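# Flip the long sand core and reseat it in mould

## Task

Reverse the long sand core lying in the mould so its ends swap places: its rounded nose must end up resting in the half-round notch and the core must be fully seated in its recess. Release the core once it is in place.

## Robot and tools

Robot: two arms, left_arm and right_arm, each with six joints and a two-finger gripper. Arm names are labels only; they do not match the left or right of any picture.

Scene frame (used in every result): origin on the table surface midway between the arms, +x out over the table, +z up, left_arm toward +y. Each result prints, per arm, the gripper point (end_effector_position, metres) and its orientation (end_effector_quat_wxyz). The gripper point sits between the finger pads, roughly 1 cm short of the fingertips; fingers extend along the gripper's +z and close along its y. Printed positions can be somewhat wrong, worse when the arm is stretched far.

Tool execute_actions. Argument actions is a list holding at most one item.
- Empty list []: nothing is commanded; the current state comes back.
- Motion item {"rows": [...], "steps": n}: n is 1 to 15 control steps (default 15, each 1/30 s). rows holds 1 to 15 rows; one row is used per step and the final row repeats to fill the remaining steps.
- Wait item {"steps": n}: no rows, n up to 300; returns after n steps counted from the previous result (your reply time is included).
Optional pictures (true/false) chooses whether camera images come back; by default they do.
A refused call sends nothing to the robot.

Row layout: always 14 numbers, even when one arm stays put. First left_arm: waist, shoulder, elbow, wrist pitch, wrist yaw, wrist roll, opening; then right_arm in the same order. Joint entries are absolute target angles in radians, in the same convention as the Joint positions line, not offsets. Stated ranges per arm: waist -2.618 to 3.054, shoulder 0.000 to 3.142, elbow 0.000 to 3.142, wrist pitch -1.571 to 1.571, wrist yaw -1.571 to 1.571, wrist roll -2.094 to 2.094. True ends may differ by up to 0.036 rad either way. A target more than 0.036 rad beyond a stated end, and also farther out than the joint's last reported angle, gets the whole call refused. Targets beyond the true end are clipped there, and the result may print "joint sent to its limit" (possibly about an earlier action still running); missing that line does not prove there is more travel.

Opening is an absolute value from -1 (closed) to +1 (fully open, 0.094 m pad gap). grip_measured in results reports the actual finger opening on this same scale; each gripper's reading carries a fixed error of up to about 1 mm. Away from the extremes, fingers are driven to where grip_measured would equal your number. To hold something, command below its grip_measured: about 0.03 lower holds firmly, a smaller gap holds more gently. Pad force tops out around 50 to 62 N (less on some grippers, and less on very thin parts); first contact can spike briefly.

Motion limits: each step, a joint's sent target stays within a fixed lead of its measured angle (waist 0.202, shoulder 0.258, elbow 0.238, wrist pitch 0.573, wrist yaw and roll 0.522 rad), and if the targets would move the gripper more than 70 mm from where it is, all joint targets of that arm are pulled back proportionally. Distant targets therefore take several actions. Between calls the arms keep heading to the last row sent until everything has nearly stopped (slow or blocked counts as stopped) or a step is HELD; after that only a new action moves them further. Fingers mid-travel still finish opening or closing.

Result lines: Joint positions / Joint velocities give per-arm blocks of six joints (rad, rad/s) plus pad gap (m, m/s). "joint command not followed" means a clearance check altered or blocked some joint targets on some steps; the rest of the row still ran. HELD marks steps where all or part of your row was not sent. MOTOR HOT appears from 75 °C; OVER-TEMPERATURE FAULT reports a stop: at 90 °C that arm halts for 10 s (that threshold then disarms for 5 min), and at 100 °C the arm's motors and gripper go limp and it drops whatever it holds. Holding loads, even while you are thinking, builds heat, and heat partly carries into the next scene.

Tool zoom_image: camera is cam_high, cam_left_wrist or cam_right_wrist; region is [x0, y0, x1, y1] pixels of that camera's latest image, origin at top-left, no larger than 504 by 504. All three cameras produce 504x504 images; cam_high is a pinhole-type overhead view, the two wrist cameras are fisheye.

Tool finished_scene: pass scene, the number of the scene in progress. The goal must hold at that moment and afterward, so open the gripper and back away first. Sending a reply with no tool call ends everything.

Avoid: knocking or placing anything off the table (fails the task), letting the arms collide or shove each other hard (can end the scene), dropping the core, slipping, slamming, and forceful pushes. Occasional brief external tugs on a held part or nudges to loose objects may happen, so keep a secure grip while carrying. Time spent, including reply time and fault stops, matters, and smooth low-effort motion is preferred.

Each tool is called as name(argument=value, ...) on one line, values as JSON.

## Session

execute_actions(actions=[])

Scene clock: 0.00 s of 5200.00 s.
left_arm: end_effector_position=(+0.4062, +0.0293, +0.2700) grip_measured=+1.000 end_effector_quat_wxyz=(-0.153, -0.528, +0.734, -0.399) | right_arm: end_effector_position=(+0.4722, -0.4093, +0.2399) grip_measured=+1.000 end_effector_quat_wxyz=(+0.172, +0.399, +0.733, +0.524)
Joint positions: left_arm=[-0.411  1.87   1.891 -0.873  0.567 -2.011  0.094] | right_arm=[-0.499  1.986  1.786 -0.84  -1.099  0.764  0.094]
Joint velocities: left_arm=[ 0.007  0.017  0.002  0.007 -0.022 -0.081  0.   ] | right_arm=[ 0.002  0.017 -0.002 -0.007 -0.007 -0.037  0.   ]

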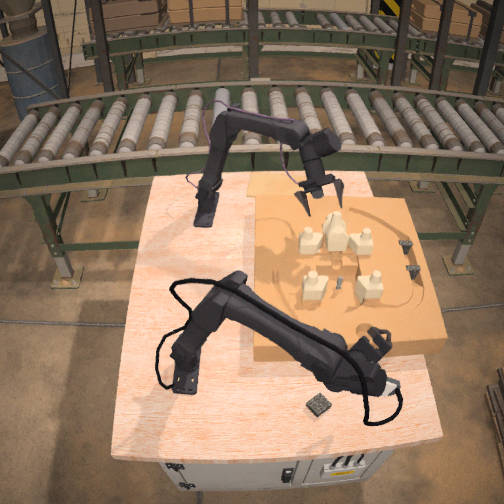

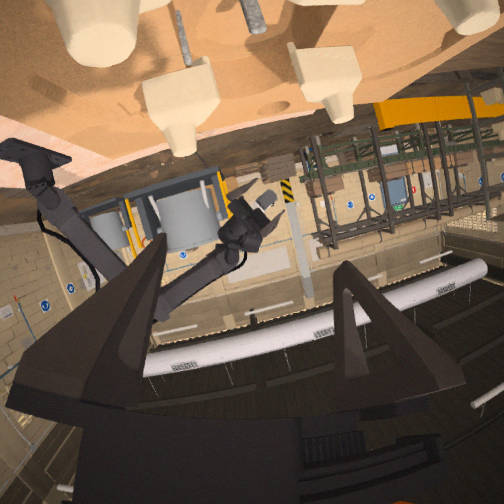

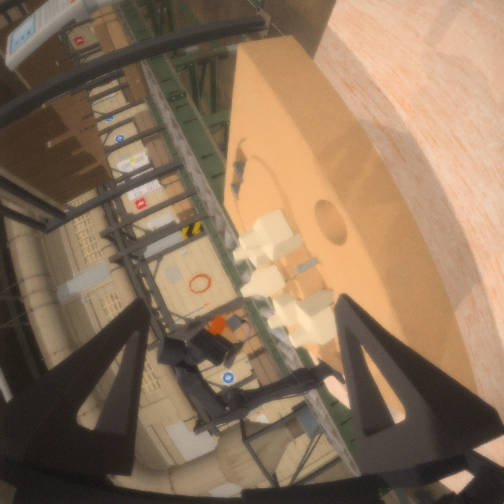

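zoom_image(camera="cam_high", region=[290, 195, 385, 290])

Region (290, 195, 385, 290) of cam_high's 504x504 image, scaled by 5.305, with more detail than that image has.

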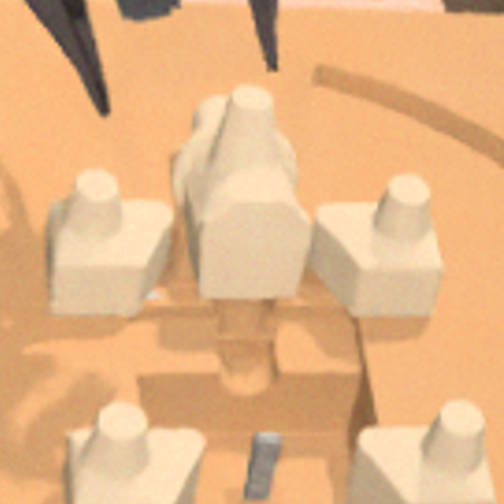

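execute_actions(actions=[{"rows":[[-0.411,1.861,1.901,-0.874,0.565,-2.007,0.98,-0.5,1.972,1.788,-0.839,-1.098,0.764,1],[-0.411,1.863,1.905,-0.878,0.561,-1.995,0.95,-0.5,1.964,1.781,-0.837,-1.096,0.764,1],[-0.41,1.866,1.911,-0.885,0.553,-1.974,0.92,-0.5,1.951,1.769,-0.833,-1.092,0.764,1],[-0.41,1.871,1.92,-0.895,0.543,-1.947,0.88,-0.5,1.933,1.754,-0.828,-1.086,0.764,1],[-0.41,1.878,1.93,-0.906,0.529,-1.911,0.84,-0.5,1.91,1.734,-0.822,-1.079,0.764,1],[-0.409,1.885,1.943,-0.921,0.513,-1.869,0.8,-0.5,1.882,1.71,-0.814,-1.07,0.764,1],[-0.408,1.894,1.958,-0.937,0.494,-1.82,0.76,-0.5,1.85,1.682,-0.805,-1.06,0.764,1],[-0.408,1.904,1.975,-0.956,0.473,-1.764,0.72,-0.5,1.814,1.651,-0.795,-1.049,0.764,1],[-0.407,1.915,1.994,-0.976,0.45,-1.704,0.68,-0.5,1.774,1.617,-0.784,-1.037,0.764,1],[-0.406,1.926,2.014,-0.998,0.425,-1.638,0.64,-0.5,1.731,1.58,-0.772,-1.024,0.764,1],[-0.405,1.939,2.035,-1.021,0.399,-1.569,0.6,-0.5,1.686,1.541,-0.76,-1.01,0.764,1],[-0.404,1.952,2.057,-1.045,0.371,-1.496,0.56,-0.5,1.638,1.5,-0.747,-0.995,0.764,1],[-0.403,1.965,2.08,-1.071,0.342,-1.421,0.52,-0.5,1.589,1.457,-0.733,-0.98,0.764,1],[-0.402,1.979,2.104,-1.096,0.313,-1.343,0.48,-0.5,1.538,1.414,-0.719,-0.965,0.764,1],[-0.4,1.992,2.128,-1.122,0.283,-1.265,0.44,-0.5,1.488,1.37,-0.705,-0.949,0.764,1]],"steps":15}], pictures=false)

execute_actions(actions=[{"rows":[[-0.399,2.006,2.151,-1.149,0.254,-1.188,0.4,-0.5,1.43,1.322,-0.691,-0.933,0.764,1],[-0.398,2.02,2.175,-1.174,0.225,-1.11,0.37,-0.5,1.372,1.271,-0.677,-0.918,0.764,1],[-0.397,2.033,2.198,-1.2,0.196,-1.035,0.35,-0.5,1.314,1.219,-0.663,-0.903,0.764,1],[-0.396,2.046,2.22,-1.224,0.168,-0.962,0.35,-0.5,1.256,1.167,-0.649,-0.888,0.764,1],[-0.395,2.059,2.241,-1.247,0.142,-0.893,0.35,-0.5,1.198,1.115,-0.635,-0.873,0.764,1],[-0.394,2.07,2.261,-1.269,0.117,-0.827,0.35,-0.5,1.14,1.063,-0.621,-0.858,0.764,1],[-0.393,2.081,2.28,-1.289,0.094,-0.767,0.35,-0.5,1.082,1.011,-0.607,-0.843,0.764,1],[-0.393,2.091,2.297,-1.308,0.073,-0.711,0.35,-0.5,1.024,0.959,-0.593,-0.828,0.764,1],[-0.392,2.1,2.312,-1.324,0.054,-0.662,0.35,-0.5,0.966,0.907,-0.579,-0.813,0.764,1],[-0.391,2.107,2.325,-1.339,0.036,-0.62,0.35,-0.5,0.908,0.855,-0.565,-0.798,0.764,1],[-0.391,2.114,2.335,-1.35,0.021,-0.584,0.35,-0.5,0.85,0.803,-0.551,-0.783,0.764,1],[-0.391,2.119,2.344,-1.36,0.009,-0.557,0.35,-0.5,0.792,0.751,-0.537,-0.768,0.764,1],[-0.39,2.122,2.35,-1.367,0,-0.536,0.35,-0.5,0.734,0.699,-0.523,-0.753,0.764,1],[-0.39,2.124,2.354,-1.371,-0.005,-0.524,0.35,-0.5,0.676,0.647,-0.509,-0.738,0.764,1],[-0.39,2.125,2.355,-1.372,-0.007,-0.52,0.35,-0.5,0.618,0.595,-0.495,-0.723,0.764,1]],"steps":15}], pictures=false)

execute_actions(actions=[{"rows":[[-0.39,2.125,2.355,-1.372,-0.007,-0.52,0.35,-0.5,0.56,0.543,-0.478,-0.705,0.764,1],[-0.39,2.125,2.355,-1.372,-0.007,-0.52,0.35,-0.5,0.503,0.491,-0.46,-0.685,0.764,1],[-0.39,2.125,2.355,-1.372,-0.007,-0.52,0.35,-0.5,0.448,0.44,-0.442,-0.665,0.764,1],[-0.39,2.125,2.355,-1.372,-0.007,-0.52,0.35,-0.5,0.395,0.39,-0.424,-0.645,0.764,1],[-0.39,2.125,2.355,-1.372,-0.007,-0.52,0.35,-0.5,0.345,0.342,-0.406,-0.625,0.764,1],[-0.39,2.125,2.355,-1.372,-0.007,-0.52,0.35,-0.5,0.298,0.297,-0.388,-0.605,0.764,1],[-0.39,2.125,2.355,-1.372,-0.007,-0.52,0.35,-0.5,0.255,0.255,-0.371,-0.586,0.764,1],[-0.39,2.125,2.355,-1.372,-0.007,-0.52,0.35,-0.5,0.216,0.216,-0.355,-0.568,0.764,1],[-0.39,2.125,2.355,-1.372,-0.007,-0.52,0.35,-0.5,0.181,0.181,-0.341,-0.551,0.764,1],[-0.39,2.125,2.355,-1.372,-0.007,-0.52,0.35,-0.5,0.151,0.151,-0.329,-0.536,0.764,1],[-0.39,2.125,2.355,-1.372,-0.007,-0.52,0.35,-0.5,0.126,0.126,-0.319,-0.523,0.764,1],[-0.39,2.125,2.355,-1.372,-0.007,-0.52,0.35,-0.5,0.106,0.106,-0.311,-0.513,0.764,1],[-0.39,2.125,2.355,-1.372,-0.007,-0.52,0.35,-0.5,0.091,0.091,-0.305,-0.506,0.764,1],[-0.39,2.125,2.355,-1.372,-0.007,-0.52,0.35,-0.5,0.083,0.083,-0.301,-0.502,0.764,1],[-0.39,2.125,2.355,-1.372,-0.007,-0.52,0.35,-0.5,0.08,0.08,-0.3,-0.5,0.764,1]],"steps":15}])

Scene clock: 112.83 s of 5200.00 s.
left_arm: end_effector_position=(+0.4332, +0.0446, +0.2569) grip_measured=+0.462 end_effector_quat_wxyz=(-0.007, -0.396, +0.843, -0.363) | right_arm: end_effector_position=(+0.4051, -0.3775, +0.2761) grip_measured=+1.000 end_effector_quat_wxyz=(+0.240, +0.389, +0.749, +0.479)
Joint positions: left_arm=[-0.411  1.967  2.058 -1.014  0.395 -1.557  0.069] | right_arm=[-0.499  1.599  1.457 -0.763 -0.999  0.767  0.094]
Joint velocities: left_arm=[ 0.007  0.413  0.706 -0.608 -0.755  1.81  -0.042] | right_arm=[ 0.007 -1.556 -1.194  0.476  0.344 -0.037  0.   ]
Steps of this call (steps 1 to 90: nothing new was sent; then 109.33 s passed at rest; steps 91 to 105: all 15 steps of this action). Readings (joint positions):
91: left_arm=[-0.411 1.870 1.891 -0.873 0.567 -2.011] | right_arm=[-0.499 1.986 1.786 -0.840 -1.099 0.764]
92: left_arm=[-0.411 1.870 1.891 -0.873 0.567 -2.011] | right_arm=[-0.499 1.986 1.786 -0.840 -1.098 0.764]
94: left_arm=[-0.411 1.870 1.891 -0.873 0.562 -1.999] | right_arm=[-0.499 1.982 1.782 -0.838 -1.092 0.764]
98: left_arm=[-0.411 1.884 1.917 -0.901 0.530 -1.914] | right_arm=[-0.499 1.909 1.705 -0.824 -1.069 0.765]
105: the state above

Scene clock: 113.33 s of 5200.00 s.
left_arm: end_effector_position=(+0.4616, +0.1042, +0.2252) grip_measured=+0.352 end_effector_quat_wxyz=(+0.169, -0.057, +0.973, -0.147) | right_arm: end_effector_position=(+0.2668, -0.3174, +0.2376) grip_measured=+1.000 end_effector_quat_wxyz=(+0.395, +0.361, +0.753, +0.383)
Joint positions: left_arm=[-0.398  2.123  2.315 -1.314  0.054 -0.662  0.063] | right_arm=[-0.499  0.732  0.7   -0.563 -0.792  0.768  0.094]
Joint velocities: left_arm=[ 0.007  0.076  0.105 -0.374 -0.359  0.872  0.   ] | right_arm=[ 0.002 -1.678 -1.551  0.403  0.388 -0.037  0.   ]
Steps of this call (steps 1 to 15: all 15 steps of this action). Readings (joint positions):
1: left_arm=[-0.411 1.980 2.081 -1.036 0.370 -1.491] | right_arm=[-0.499 1.543 1.415 -0.749 -0.987 0.767]
2: left_arm=[-0.411 1.995 2.104 -1.059 0.344 -1.422] | right_arm=[-0.499 1.487 1.371 -0.734 -0.974 0.767]
4: left_arm=[-0.409 2.023 2.150 -1.106 0.291 -1.280] | right_arm=[-0.499 1.369 1.276 -0.705 -0.948 0.767]
8: left_arm=[-0.403 2.073 2.234 -1.198 0.187 -1.005] | right_arm=[-0.499 1.132 1.070 -0.651 -0.894 0.768]
15: the state above

Scene clock: 113.83 s of 5200.00 s.
left_arm: end_effector_position=(+0.4581, +0.1160, +0.2211) grip_measured=+0.352 end_effector_quat_wxyz=(+0.172, -0.002, +0.979, -0.106) | right_arm: end_effector_position=(+0.2295, -0.3342, +0.1196) grip_measured=+1.000 end_effector_quat_wxyz=(+0.510, +0.376, +0.722, +0.278)
Joint positions: left_arm=[-0.398  2.126  2.322 -1.359  0.006 -0.537  0.063] | right_arm=[-0.499  0.117  0.097 -0.371 -0.547  0.769  0.094]
Joint velocities: left_arm=[ 0.002  0.002  0.002 -0.007  0.022  0.037 -0.   ] | right_arm=[ 0.007 -0.276 -0.325  0.212  0.359  0.007  0.   ]
Steps of this call (steps 1 to 15: all 15 steps of this action). Readings (joint positions):
1: left_arm=[-0.398 2.125 2.318 -1.323 0.044 -0.636] | right_arm=[-0.499 0.674 0.648 -0.550 -0.777 0.769]
2: left_arm=[-0.398 2.126 2.319 -1.331 0.036 -0.615] | right_arm=[-0.499 0.617 0.596 -0.536 -0.761 0.769]
4: left_arm=[-0.398 2.126 2.320 -1.342 0.024 -0.585] | right_arm=[-0.499 0.503 0.492 -0.506 -0.728 0.769]
8: left_arm=[-0.398 2.126 2.322 -1.354 0.013 -0.554] | right_arm=[-0.499 0.305 0.300 -0.445 -0.655 0.769]
15: the state above

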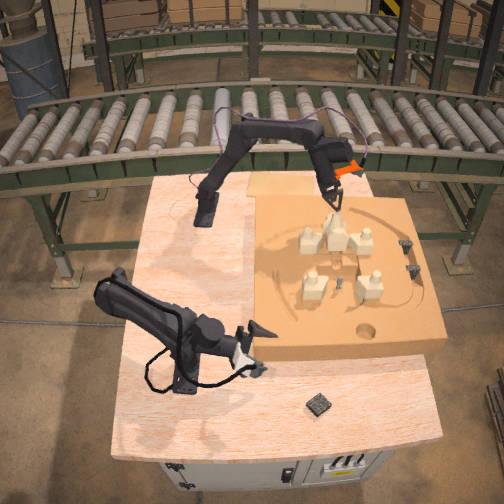

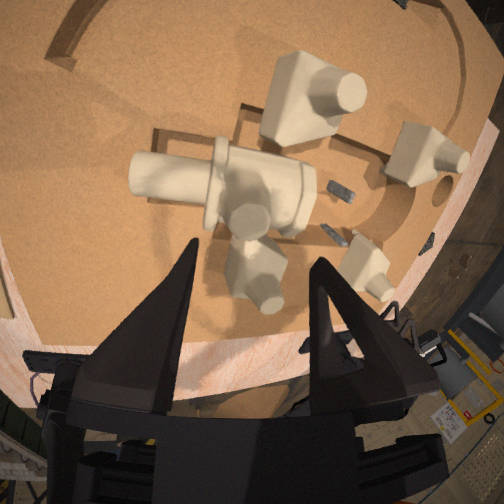

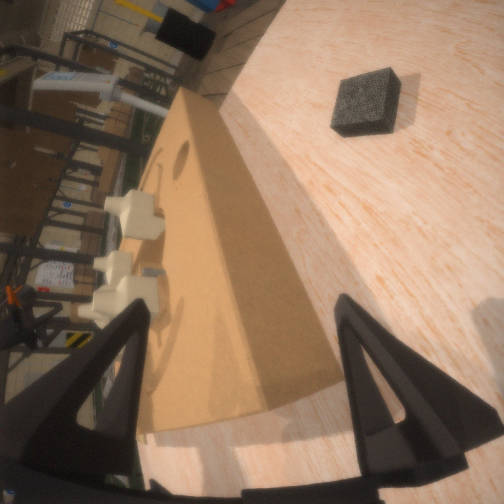

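execute_actions(actions=[{"rows":[[-0.389,2.128,2.352,-1.372,-0.007,-0.52,0.35,-0.5,0.08,0.08,-0.29,-0.49,0.764,1],[-0.388,2.133,2.35,-1.372,-0.007,-0.52,0.35,-0.5,0.08,0.08,-0.275,-0.48,0.764,1],[-0.387,2.14,2.348,-1.372,-0.007,-0.52,0.35,-0.5,0.08,0.08,-0.26,-0.47,0.764,1],[-0.387,2.148,2.346,-1.372,-0.007,-0.52,0.35,-0.5,0.08,0.08,-0.245,-0.46,0.764,1],[-0.387,2.157,2.345,-1.372,-0.007,-0.52,0.35,-0.5,0.08,0.08,-0.23,-0.45,0.764,1],[-0.387,2.166,2.345,-1.372,-0.007,-0.52,0.35,-0.5,0.08,0.08,-0.215,-0.44,0.764,1],[-0.387,2.175,2.345,-1.372,-0.007,-0.52,0.35,-0.5,0.08,0.08,-0.2,-0.43,0.764,1],[-0.387,2.184,2.345,-1.372,-0.007,-0.52,0.35,-0.5,0.08,0.08,-0.185,-0.42,0.764,1],[-0.387,2.192,2.345,-1.372,-0.007,-0.52,0.35,-0.5,0.08,0.08,-0.17,-0.41,0.764,1],[-0.387,2.199,2.345,-1.372,-0.007,-0.52,0.35,-0.5,0.08,0.08,-0.16,-0.405,0.764,1],[-0.387,2.204,2.345,-1.372,-0.007,-0.52,0.35,-0.5,0.08,0.08,-0.15,-0.4,0.764,1],[-0.387,2.207,2.345,-1.372,-0.007,-0.52,0.35,-0.5,0.08,0.08,-0.15,-0.4,0.764,1]],"steps":15}], pictures=false)

execute_actions(actions=[{"steps":5}])

Scene clock: 122.17 s of 5200.00 s.
left_arm: end_effector_position=(+0.4644, +0.1127, +0.1763) grip_measured=+0.352 end_effector_quat_wxyz=(+0.132, +0.000, +0.988, -0.080) | right_arm: end_effector_position=(+0.2375, -0.3629, +0.1550) grip_measured=+1.000 end_effector_quat_wxyz=(+0.599, +0.364, +0.677, +0.224)
Joint positions: left_arm=[-0.398  2.221  2.322 -1.361  0.005 -0.532  0.063] | right_arm=[-0.499  0.104  0.086 -0.183 -0.42   0.769  0.094]
Joint velocities: left_arm=[ 0.017  0.139 -0.017 -0.007 -0.022 -0.066 -0.   ] | right_arm=[-0.007 -0.012 -0.012  0.095  0.037 -0.037  0.   ]
Steps of this call (steps 1 to 30: the robot went on to your last target; steps 31 to 90: nothing new was sent; then 4.83 s passed at rest; steps 91 to 105: all 15 steps of this action). Readings (joint positions):
91: left_arm=[-0.398 2.126 2.322 -1.361 0.005 -0.533] | right_arm=[-0.499 0.104 0.086 -0.315 -0.506 0.769]
92: left_arm=[-0.398 2.126 2.322 -1.361 0.005 -0.533] | right_arm=[-0.499 0.104 0.086 -0.312 -0.503 0.769]
94: left_arm=[-0.398 2.129 2.322 -1.361 0.005 -0.532] | right_arm=[-0.499 0.104 0.086 -0.300 -0.493 0.769]
98: left_arm=[-0.398 2.154 2.322 -1.361 0.005 -0.532] | right_arm=[-0.499 0.104 0.086 -0.257 -0.463 0.769]
105: the state above

Scene clock: 122.33 s of 5200.00 s.
left_arm: end_effector_position=(+0.4645, +0.1127, +0.1743) grip_measured=+0.352 end_effector_quat_wxyz=(+0.130, +0.000, +0.988, -0.079) | right_arm: end_effector_position=(+0.2378, -0.3647, +0.1579) grip_measured=+1.000 end_effector_quat_wxyz=(+0.605, +0.363, +0.673, +0.221)
Joint positions: left_arm=[-0.398  2.226  2.322 -1.362  0.005 -0.532  0.063] | right_arm=[-0.499  0.104  0.086 -0.17  -0.412  0.769  0.094]
Joint velocities: left_arm=[ 0.012  0.012 -0.022 -0.066  0.022  0.022 -0.   ] | right_arm=[ 0.017  0.017 -0.002  0.007  0.11   0.037  0.   ]
Steps of this call (steps 1 to 5: the robot went on to your last target). Readings (joint positions):
1: left_arm=[-0.398 2.225 2.322 -1.362 0.005 -0.532] | right_arm=[-0.499 0.104 0.086 -0.179 -0.417 0.769]
2: left_arm=[-0.398 2.226 2.322 -1.362 0.005 -0.532] | right_arm=[-0.499 0.104 0.086 -0.176 -0.415 0.769]
4: left_arm=[-0.398 2.226 2.322 -1.362 0.005 -0.532] | right_arm=[-0.499 0.104 0.086 -0.171 -0.412 0.769]
5: the state above

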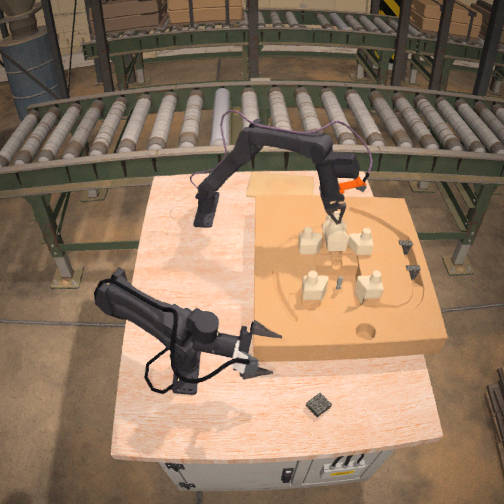

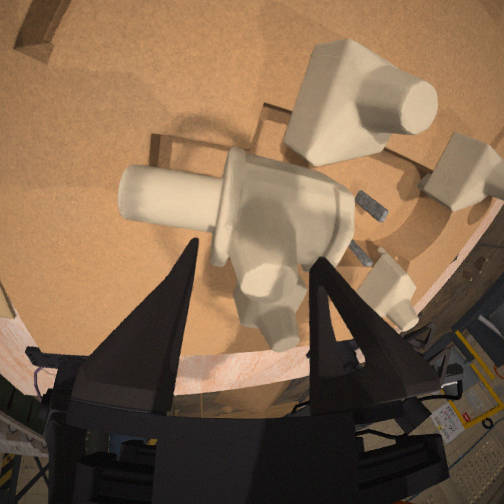

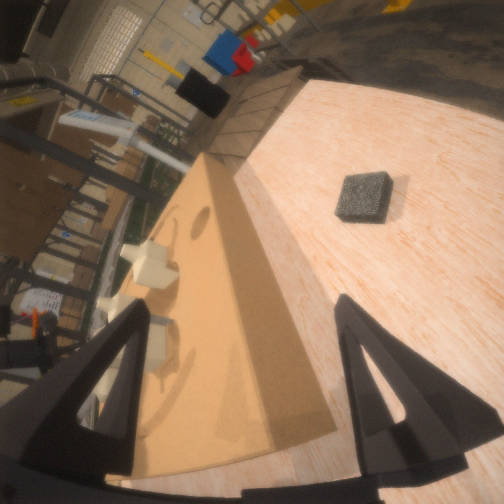

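execute_actions(actions=[])

Scene clock: 140.83 s of 5200.00 s.
left_arm: end_effector_position=(+0.4644, +0.1127, +0.1742) grip_measured=+0.352 end_effector_quat_wxyz=(+0.130, +0.001, +0.988, -0.079) | right_arm: end_effector_position=(+0.2378, -0.3655, +0.1589) grip_measured=+1.000 end_effector_quat_wxyz=(+0.607, +0.363, +0.672, +0.219)
Joint positions: left_arm=[-0.398  2.226  2.322 -1.363  0.005 -0.532  0.063] | right_arm=[-0.499  0.104  0.086 -0.165 -0.408  0.769  0.094]
Joint velocities: left_arm=[-0.002 -0.007  0.017  0.007  0.022 -0.037 -0.   ] | right_arm=[-0.017 -0.002  0.002 -0.051  0.066 -0.051  0.   ]
Steps of this call (steps 1 to 30: the robot went on to your last target; steps 31 to 90: nothing new was sent; then 15.50 s passed at rest). Readings (joint positions):
1: left_arm=[-0.398 2.226 2.322 -1.362 0.005 -0.532] | right_arm=[-0.499 0.104 0.086 -0.169 -0.411 0.769]
2: left_arm=[-0.398 2.226 2.322 -1.362 0.005 -0.532] | right_arm=[-0.499 0.104 0.086 -0.168 -0.410 0.769]
4: left_arm=[-0.398 2.226 2.322 -1.363 0.005 -0.532] | right_arm=[-0.499 0.104 0.086 -0.167 -0.409 0.769]
8: left_arm=[-0.398 2.226 2.322 -1.363 0.005 -0.532] | right_arm=[-0.499 0.104 0.086 -0.166 -0.408 0.769]
90: the state above
All arms were judged still, so your last target was given up. Only a new action makes them travel on or press farther. Fingers that are still opening or closing keep moving.

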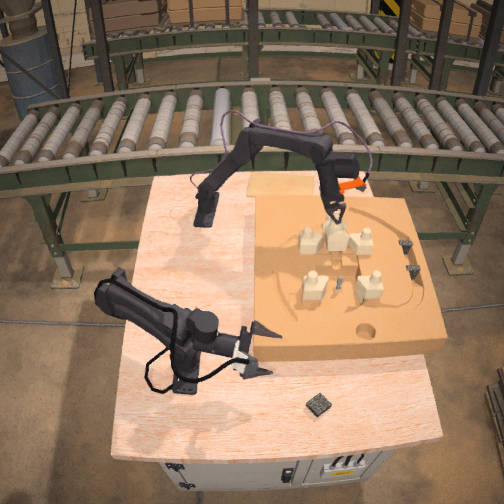

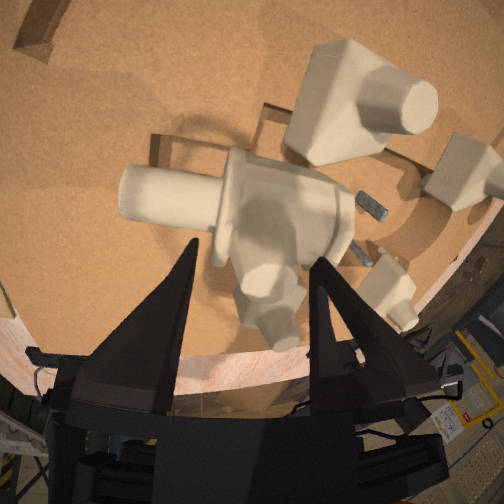

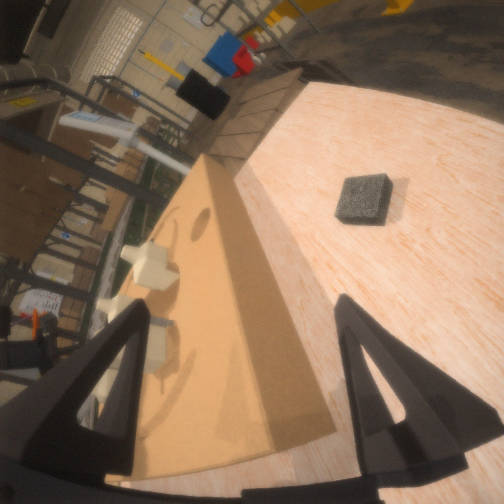

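execute_actions(actions=[{"rows":[[-0.387,2.215,2.345,-1.372,-0.007,-0.52,0.35,-0.5,0.08,0.08,-0.15,-0.4,0.764,1],[-0.387,2.22,2.345,-1.372,-0.007,-0.52,0.35,-0.5,0.08,0.08,-0.15,-0.4,0.764,1],[-0.387,2.224,2.345,-1.372,-0.007,-0.52,0.33,-0.5,0.08,0.08,-0.15,-0.4,0.764,1],[-0.387,2.228,2.345,-1.372,-0.007,-0.52,0.31,-0.5,0.08,0.08,-0.15,-0.4,0.764,1],[-0.387,2.231,2.345,-1.372,-0.007,-0.52,0.29,-0.5,0.08,0.08,-0.15,-0.4,0.764,1],[-0.387,2.234,2.345,-1.372,-0.007,-0.52,0.27,-0.5,0.08,0.08,-0.15,-0.4,0.764,1],[-0.387,2.236,2.345,-1.372,-0.007,-0.52,0.25,-0.5,0.08,0.08,-0.15,-0.4,0.764,1]],"steps":15}])

Scene clock: 145.47 s of 5200.00 s.
left_arm: end_effector_position=(+0.4650, +0.1123, +0.1677) grip_measured=+0.252 end_effector_quat_wxyz=(+0.124, +0.001, +0.989, -0.075) | right_arm: end_effector_position=(+0.2378, -0.3655, +0.1590) grip_measured=+1.000 end_effector_quat_wxyz=(+0.607, +0.363, +0.672, +0.219)
Joint positions: left_arm=[-0.398  2.239  2.322 -1.363  0.005 -0.532  0.059] | right_arm=[-0.499  0.104  0.086 -0.165 -0.408  0.769  0.094]
Joint velocities: left_arm=[-0.002 -0.012 -0.002  0.022 -0.081 -0.051  0.   ] | right_arm=[ 0.007 -0.002 -0.017 -0.095 -0.007 -0.022  0.   ]
Steps of this call (steps 1 to 90: nothing new was sent; then 1.13 s passed at rest; steps 91 to 105: all 15 steps of this action). Readings (joint positions):
91: left_arm=[-0.398 2.226 2.322 -1.363 0.005 -0.532] | right_arm=[-0.499 0.104 0.086 -0.165 -0.408 0.769]
92: left_arm=[-0.398 2.226 2.322 -1.363 0.005 -0.532] | right_arm=[-0.499 0.104 0.086 -0.165 -0.408 0.769]
94: left_arm=[-0.398 2.226 2.322 -1.363 0.005 -0.532] | right_arm=[-0.499 0.104 0.086 -0.165 -0.408 0.769]
98: left_arm=[-0.398 2.228 2.322 -1.363 0.005 -0.532] | right_arm=[-0.499 0.104 0.086 -0.165 -0.408 0.769]
105: the state above

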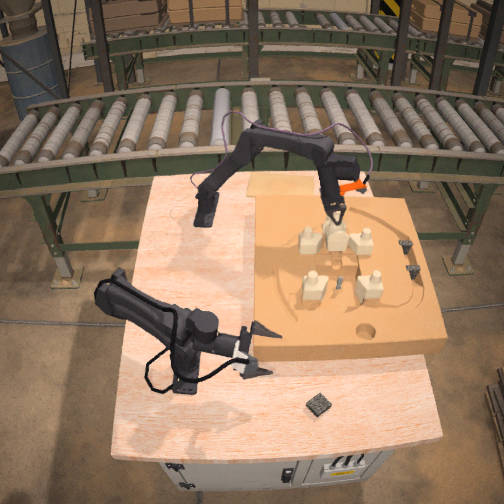

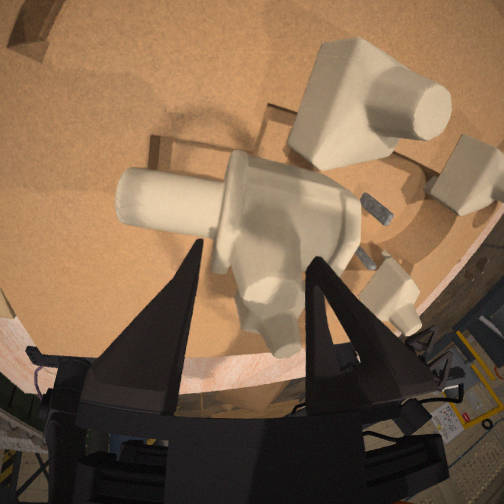

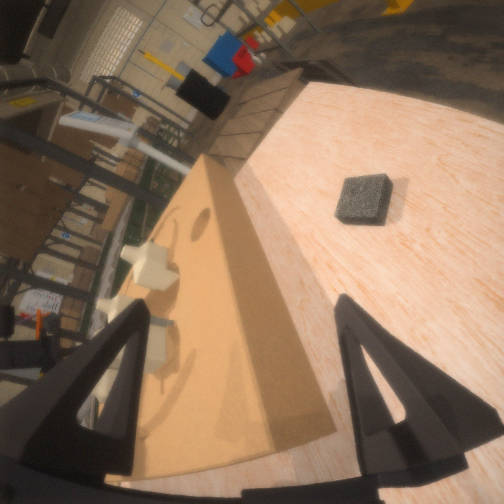

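zoom_image(camera="cam_left_wrist", region=[160,180,360,380])

Region (160, 180, 360, 380) of cam_left_wrist's 504x504 image, scaled by 2.520, with more detail than that image has.

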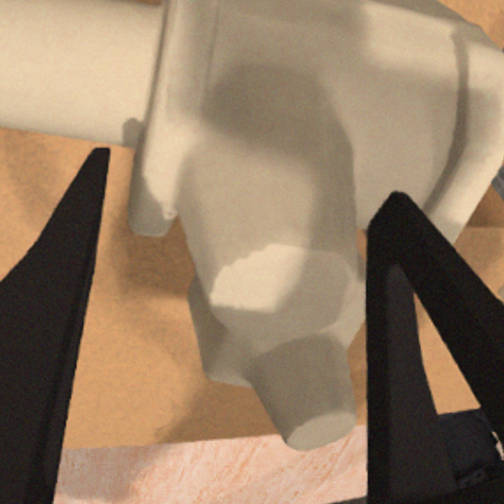

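execute_actions(actions=[{"rows":[[-0.395,2.236,2.345,-1.372,-0.007,-0.52,0.25,-0.5,0.08,0.08,-0.15,-0.4,0.764,1],[-0.401,2.236,2.345,-1.372,-0.007,-0.52,0.25,-0.5,0.08,0.08,-0.15,-0.4,0.764,1],[-0.405,2.236,2.345,-1.372,-0.007,-0.52,0.25,-0.5,0.08,0.08,-0.15,-0.4,0.764,1],[-0.408,2.236,2.346,-1.372,-0.007,-0.52,0.25,-0.5,0.08,0.08,-0.15,-0.4,0.764,1],[-0.411,2.236,2.347,-1.372,-0.007,-0.52,0.24,-0.5,0.08,0.08,-0.15,-0.4,0.764,1],[-0.413,2.236,2.348,-1.372,-0.007,-0.52,0.22,-0.5,0.08,0.08,-0.15,-0.4,0.764,1],[-0.415,2.236,2.349,-1.372,-0.007,-0.52,0.20,-0.5,0.08,0.08,-0.15,-0.4,0.764,1],[-0.417,2.236,2.35,-1.372,-0.007,-0.52,0.18,-0.5,0.08,0.08,-0.15,-0.4,0.764,1],[-0.417,2.236,2.35,-1.372,-0.007,-0.52,0.16,-0.5,0.08,0.08,-0.15,-0.4,0.764,1],[-0.417,2.236,2.35,-1.372,-0.007,-0.52,0.14,-0.5,0.08,0.08,-0.15,-0.4,0.764,1],[-0.417,2.236,2.35,-1.372,-0.007,-0.52,0.12,-0.5,0.08,0.08,-0.15,-0.4,0.764,1],[-0.417,2.236,2.35,-1.372,-0.007,-0.52,0.10,-0.5,0.08,0.08,-0.15,-0.4,0.764,1]],"steps":15}])

zoom_image(camera="cam_left_wrist", region=[160,180,360,380])

Scene clock: 163.33 s of 5200.00 s.
left_arm: end_effector_position=(+0.4618, +0.1069, +0.1677) grip_measured=+0.102 end_effector_quat_wxyz=(+0.123, +0.007, +0.989, -0.076) | right_arm: end_effector_position=(+0.2378, -0.3655, +0.1590) grip_measured=+1.000 end_effector_quat_wxyz=(+0.607, +0.363, +0.672, +0.219)
Joint positions: left_arm=[-0.411  2.239  2.322 -1.363  0.004 -0.532  0.052] | right_arm=[-0.499  0.104  0.086 -0.165 -0.407  0.769  0.094]
Joint velocities: left_arm=[-0.002 -0.017 -0.002 -0.022 -0.066  0.037 -0.001] | right_arm=[ 0.002  0.007 -0.017  0.066 -0.051 -0.022  0.   ]
Steps of this call (steps 1 to 15: the robot went on to your last target; steps 16 to 90: nothing new was sent; then 14.37 s passed at rest; steps 91 to 105: all 15 steps of this action). Readings (joint positions):
91: left_arm=[-0.398 2.239 2.322 -1.363 0.005 -0.532] | right_arm=[-0.499 0.104 0.086 -0.165 -0.407 0.769]
92: left_arm=[-0.398 2.239 2.322 -1.363 0.005 -0.532] | right_arm=[-0.499 0.104 0.086 -0.165 -0.407 0.769]
94: left_arm=[-0.398 2.239 2.322 -1.363 0.005 -0.532] | right_arm=[-0.499 0.104 0.086 -0.165 -0.407 0.769]
98: left_arm=[-0.401 2.239 2.322 -1.363 0.004 -0.532] | right_arm=[-0.499 0.104 0.086 -0.165 -0.407 0.769]
105: the state above

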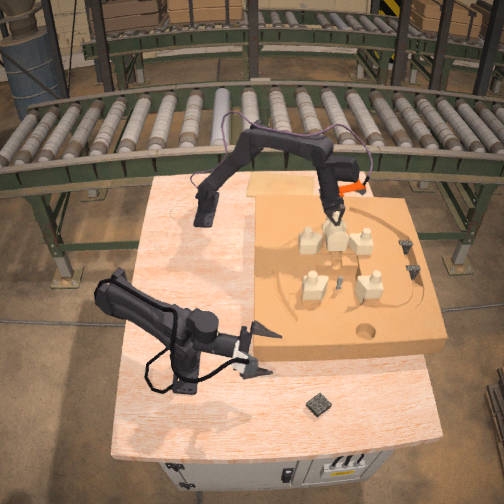

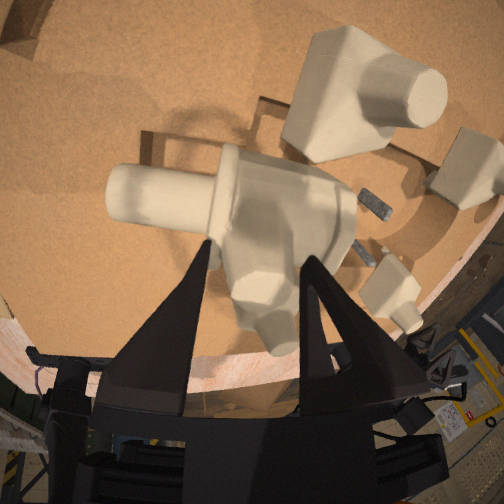

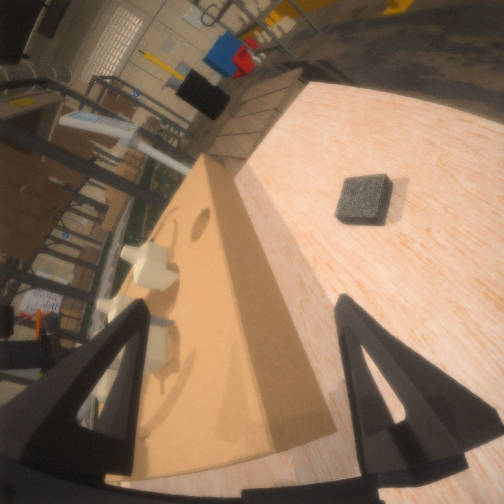

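Region (160, 180, 360, 380) of cam_left_wrist's 504x504 image, scaled by 2.520, with more detail than that image has.

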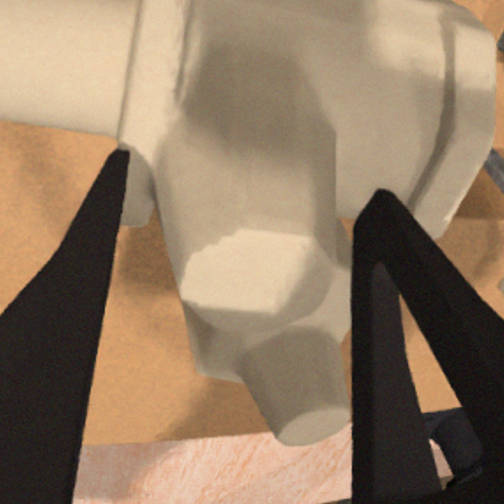

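execute_actions(actions=[{"rows":[[-0.417,2.236,2.35,-1.372,-0.007,-0.52,0.07,-0.5,0.08,0.08,-0.15,-0.4,0.764,1],[-0.417,2.236,2.35,-1.372,-0.007,-0.52,0.04,-0.5,0.08,0.08,-0.15,-0.4,0.764,1],[-0.417,2.236,2.35,-1.372,-0.007,-0.52,0.01,-0.5,0.08,0.08,-0.15,-0.4,0.764,1],[-0.417,2.236,2.35,-1.372,-0.007,-0.52,-0.02,-0.5,0.08,0.08,-0.15,-0.4,0.764,1],[-0.417,2.236,2.35,-1.372,-0.007,-0.52,-0.05,-0.5,0.08,0.08,-0.15,-0.4,0.764,1],[-0.417,2.236,2.35,-1.372,-0.007,-0.52,-0.08,-0.5,0.08,0.08,-0.15,-0.4,0.764,1],[-0.417,2.236,2.35,-1.372,-0.007,-0.52,-0.11,-0.5,0.08,0.08,-0.15,-0.4,0.764,1],[-0.415,2.236,2.35,-1.372,-0.007,-0.52,-0.14,-0.5,0.08,0.08,-0.15,-0.4,0.764,1],[-0.413,2.236,2.35,-1.372,-0.007,-0.52,-0.165,-0.5,0.08,0.08,-0.15,-0.4,0.764,1],[-0.411,2.236,2.35,-1.372,-0.007,-0.52,-0.19,-0.5,0.08,0.08,-0.15,-0.4,0.764,1],[-0.411,2.236,2.35,-1.372,-0.007,-0.52,-0.21,-0.5,0.08,0.08,-0.15,-0.4,0.764,1],[-0.411,2.236,2.35,-1.372,-0.007,-0.52,-0.23,-0.5,0.08,0.08,-0.15,-0.4,0.764,1],[-0.411,2.236,2.35,-1.372,-0.007,-0.52,-0.245,-0.5,0.08,0.08,-0.15,-0.4,0.764,1],[-0.411,2.236,2.35,-1.372,-0.007,-0.52,-0.26,-0.5,0.08,0.08,-0.15,-0.4,0.764,1],[-0.411,2.236,2.35,-1.372,-0.007,-0.52,-0.275,-0.5,0.08,0.08,-0.15,-0.4,0.764,1]],"steps":15}], pictures=false)

execute_actions(actions=[{"rows":[[-0.411,2.236,2.35,-1.372,-0.007,-0.52,-0.285,-0.5,0.08,0.08,-0.15,-0.4,0.764,1],[-0.411,2.236,2.35,-1.372,-0.007,-0.52,-0.295,-0.5,0.08,0.08,-0.15,-0.4,0.764,1],[-0.411,2.236,2.35,-1.372,-0.007,-0.52,-0.305,-0.5,0.08,0.08,-0.15,-0.4,0.764,1],[-0.411,2.236,2.35,-1.372,-0.007,-0.52,-0.315,-0.5,0.08,0.08,-0.15,-0.4,0.764,1]],"steps":12}])

Scene clock: 175.80 s of 5200.00 s.
left_arm: end_effector_position=(+0.4619, +0.1086, +0.1675) grip_measured=-0.255 end_effector_quat_wxyz=(+0.124, +0.007, +0.990, -0.072) | right_arm: end_effector_position=(+0.2378, -0.3655, +0.1590) grip_measured=+1.000 end_effector_quat_wxyz=(+0.607, +0.363, +0.672, +0.219)
Joint positions: left_arm=[-0.411  2.239  2.322 -1.366 -0.004 -0.531  0.035] | right_arm=[-0.499  0.104  0.086 -0.165 -0.407  0.769  0.094]
Joint velocities: left_arm=[ 0.002  0.007 -0.002 -0.007 -0.037  0.051 -0.008] | right_arm=[ 0.002 -0.002 -0.012  0.007  0.007 -0.051  0.   ]
Steps of this call (steps 1 to 15: the robot went on to your last target; steps 16 to 90: nothing new was sent; then 8.97 s passed at rest; steps 91 to 105: all 15 steps of this action). Readings (joint positions):
91: left_arm=[-0.411 2.239 2.322 -1.363 0.004 -0.532] | right_arm=[-0.499 0.104 0.086 -0.165 -0.407 0.769]
92: left_arm=[-0.411 2.239 2.322 -1.363 0.004 -0.532] | right_arm=[-0.499 0.104 0.086 -0.165 -0.407 0.769]
94: left_arm=[-0.411 2.239 2.322 -1.363 0.004 -0.532] | right_arm=[-0.499 0.104 0.086 -0.165 -0.407 0.769]
98: left_arm=[-0.411 2.239 2.322 -1.363 0.004 -0.532] | right_arm=[-0.499 0.104 0.086 -0.165 -0.407 0.769]
105: the state above

Scene clock: 176.20 s of 5200.00 s.
left_arm: end_effector_position=(+0.4619, +0.1086, +0.1675) grip_measured=-0.264 end_effector_quat_wxyz=(+0.124, +0.007, +0.990, -0.072) | right_arm: end_effector_position=(+0.2378, -0.3655, +0.1590) grip_measured=+1.000 end_effector_quat_wxyz=(+0.607, +0.363, +0.672, +0.219)
Joint positions: left_arm=[-0.411  2.239  2.322 -1.366 -0.004 -0.531  0.035] | right_arm=[-0.499  0.104  0.086 -0.165 -0.407  0.769  0.094]
Joint velocities: left_arm=[ 0.007  0.012  0.017 -0.022 -0.022 -0.051 -0.   ] | right_arm=[-0.002  0.007 -0.032 -0.081 -0.007 -0.051  0.   ]
Steps of this call (steps 1 to 12: all 12 steps of this action). Readings (joint positions):
1: left_arm=[-0.411 2.239 2.322 -1.366 -0.004 -0.531] | right_arm=[-0.499 0.104 0.086 -0.165 -0.407 0.769]
2: left_arm=[-0.411 2.239 2.322 -1.366 -0.004 -0.531] | right_arm=[-0.499 0.104 0.086 -0.165 -0.407 0.769]
4: left_arm=[-0.411 2.239 2.322 -1.366 -0.004 -0.531] | right_arm=[-0.499 0.104 0.086 -0.165 -0.407 0.769]
8: left_arm=[-0.411 2.239 2.322 -1.366 -0.004 -0.531] | right_arm=[-0.499 0.104 0.086 -0.165 -0.407 0.769]
12: the state above

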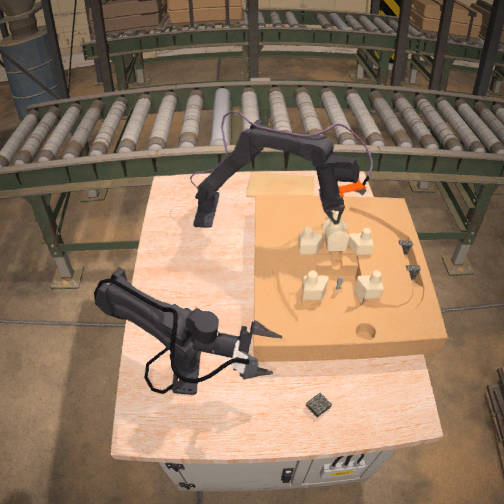

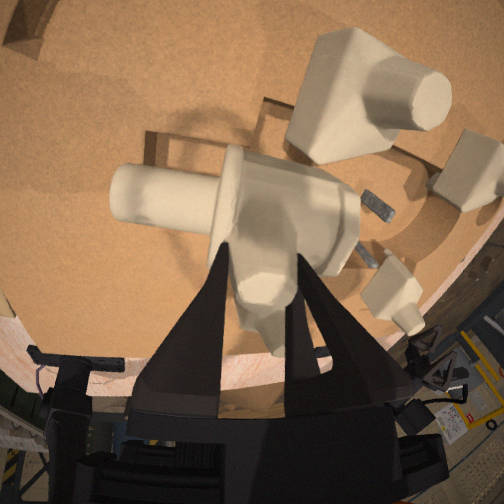

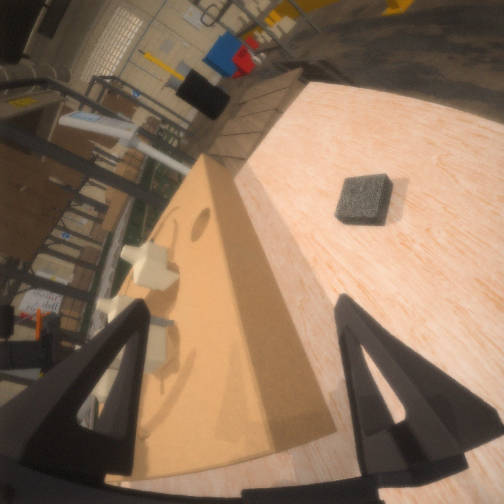

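execute_actions(actions=[{"rows":[[-0.411,2.228,2.351,-1.368,-0.007,-0.52,-0.305,-0.5,0.08,0.08,-0.15,-0.4,0.764,1],[-0.411,2.219,2.353,-1.362,-0.007,-0.52,-0.305,-0.5,0.08,0.08,-0.15,-0.4,0.764,1],[-0.411,2.21,2.355,-1.356,-0.007,-0.52,-0.305,-0.5,0.08,0.08,-0.15,-0.4,0.764,1],[-0.411,2.2,2.357,-1.349,-0.007,-0.52,-0.305,-0.5,0.08,0.08,-0.15,-0.4,0.764,1],[-0.411,2.19,2.359,-1.342,-0.007,-0.52,-0.305,-0.5,0.08,0.08,-0.15,-0.4,0.764,1],[-0.411,2.181,2.361,-1.335,-0.007,-0.52,-0.305,-0.5,0.08,0.08,-0.15,-0.4,0.764,1],[-0.411,2.173,2.363,-1.329,-0.007,-0.52,-0.305,-0.5,0.08,0.08,-0.15,-0.4,0.764,1],[-0.411,2.165,2.365,-1.324,-0.007,-0.52,-0.305,-0.5,0.08,0.08,-0.15,-0.4,0.764,1],[-0.411,2.157,2.365,-1.32,-0.007,-0.52,-0.305,-0.5,0.08,0.08,-0.15,-0.4,0.764,1],[-0.411,2.149,2.365,-1.32,-0.007,-0.52,-0.305,-0.5,0.08,0.08,-0.15,-0.4,0.764,1],[-0.411,2.141,2.365,-1.32,-0.007,-0.52,-0.305,-0.5,0.08,0.08,-0.15,-0.4,0.764,1],[-0.411,2.133,2.365,-1.32,-0.007,-0.52,-0.305,-0.5,0.08,0.08,-0.15,-0.4,0.764,1],[-0.411,2.125,2.365,-1.32,-0.007,-0.52,-0.305,-0.5,0.08,0.08,-0.15,-0.4,0.764,1],[-0.41,2.117,2.365,-1.32,-0.007,-0.52,-0.305,-0.5,0.08,0.08,-0.15,-0.4,0.764,1],[-0.408,2.11,2.365,-1.32,-0.007,-0.52,-0.305,-0.5,0.08,0.08,-0.15,-0.4,0.764,1]],"steps":15}], pictures=false)

execute_actions(actions=[{"rows":[[-0.408,2.106,2.365,-1.32,-0.007,-0.52,-0.305,-0.5,0.08,0.08,-0.15,-0.4,0.764,1]],"steps":8}])

Scene clock: 211.67 s of 5200.00 s.
left_arm: end_effector_position=(+0.4602, +0.1096, +0.1788) grip_measured=-0.264 end_effector_quat_wxyz=(+0.133, +0.007, +0.988, -0.077) | right_arm: end_effector_position=(+0.2378, -0.3655, +0.1590) grip_measured=+1.000 end_effector_quat_wxyz=(+0.607, +0.363, +0.672, +0.219)
Joint positions: left_arm=[-0.411  2.215  2.322 -1.369 -0.004 -0.53   0.035] | right_arm=[-0.499  0.104  0.086 -0.165 -0.407  0.769  0.094]
Joint velocities: left_arm=[ 0.002 -0.232 -0.002  0.007 -0.022 -0.066  0.   ] | right_arm=[-0.032 -0.012  0.002 -0.125  0.037 -0.037  0.   ]
Steps of this call (steps 1 to 15: the robot went on to your last target; steps 16 to 90: nothing new was sent; then 31.97 s passed at rest; steps 91 to 105: all 15 steps of this action). Readings (joint positions):
91: left_arm=[-0.411 2.239 2.322 -1.366 -0.004 -0.531] | right_arm=[-0.499 0.104 0.086 -0.165 -0.407 0.769]
92: left_arm=[-0.411 2.239 2.322 -1.366 -0.004 -0.531] | right_arm=[-0.499 0.104 0.086 -0.165 -0.407 0.769]
94: left_arm=[-0.411 2.239 2.322 -1.366 -0.004 -0.531] | right_arm=[-0.499 0.104 0.086 -0.165 -0.407 0.769]
98: left_arm=[-0.411 2.237 2.322 -1.366 -0.004 -0.531] | right_arm=[-0.499 0.104 0.086 -0.165 -0.407 0.769]
105: the state above

Scene clock: 211.93 s of 5200.00 s.
left_arm: end_effector_position=(+0.4570, +0.1115, +0.2013) grip_measured=-0.264 end_effector_quat_wxyz=(+0.153, +0.007, +0.984, -0.089) | right_arm: end_effector_position=(+0.2378, -0.3655, +0.1590) grip_measured=+1.000 end_effector_quat_wxyz=(+0.607, +0.363, +0.672, +0.219)
Joint positions: left_arm=[-0.411  2.167  2.322 -1.37  -0.004 -0.53   0.035] | right_arm=[-0.499  0.104  0.086 -0.165 -0.407  0.769  0.094]
Joint velocities: left_arm=[-0.002 -0.037  0.012 -0.095 -0.081  0.081 -0.   ] | right_arm=[-0.002 -0.002 -0.012  0.051 -0.007 -0.007  0.   ]
Steps of this call (steps 1 to 8: all 8 steps of this action). Readings (joint positions):
1: left_arm=[-0.411 2.207 2.322 -1.369 -0.004 -0.530] | right_arm=[-0.499 0.104 0.086 -0.165 -0.407 0.769]
2: left_arm=[-0.411 2.199 2.322 -1.369 -0.004 -0.530] | right_arm=[-0.499 0.104 0.086 -0.165 -0.407 0.769]
4: left_arm=[-0.411 2.183 2.322 -1.369 -0.004 -0.530] | right_arm=[-0.499 0.104 0.086 -0.165 -0.407 0.769]
8: the state above

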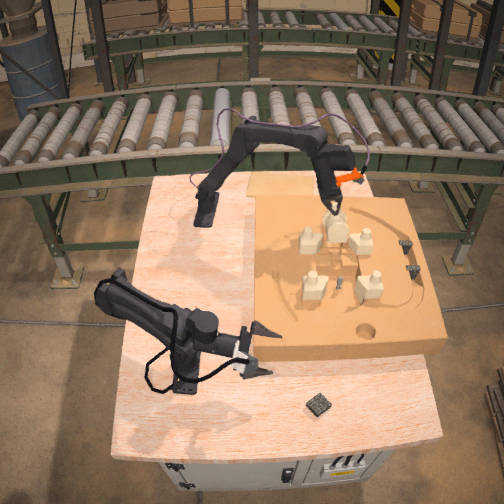

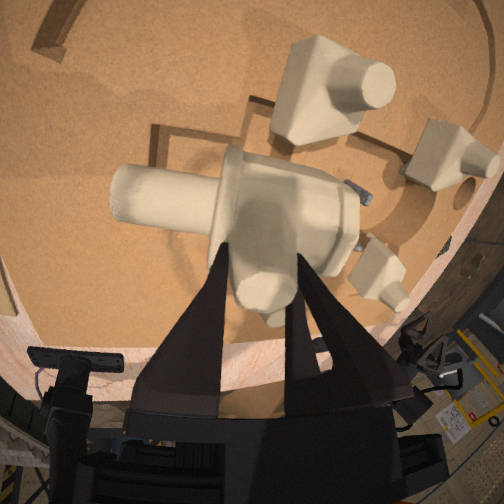

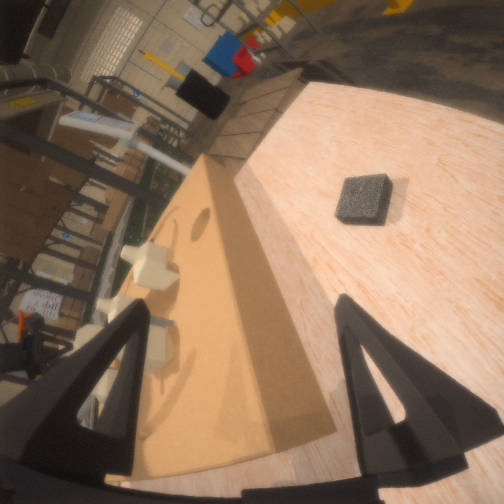

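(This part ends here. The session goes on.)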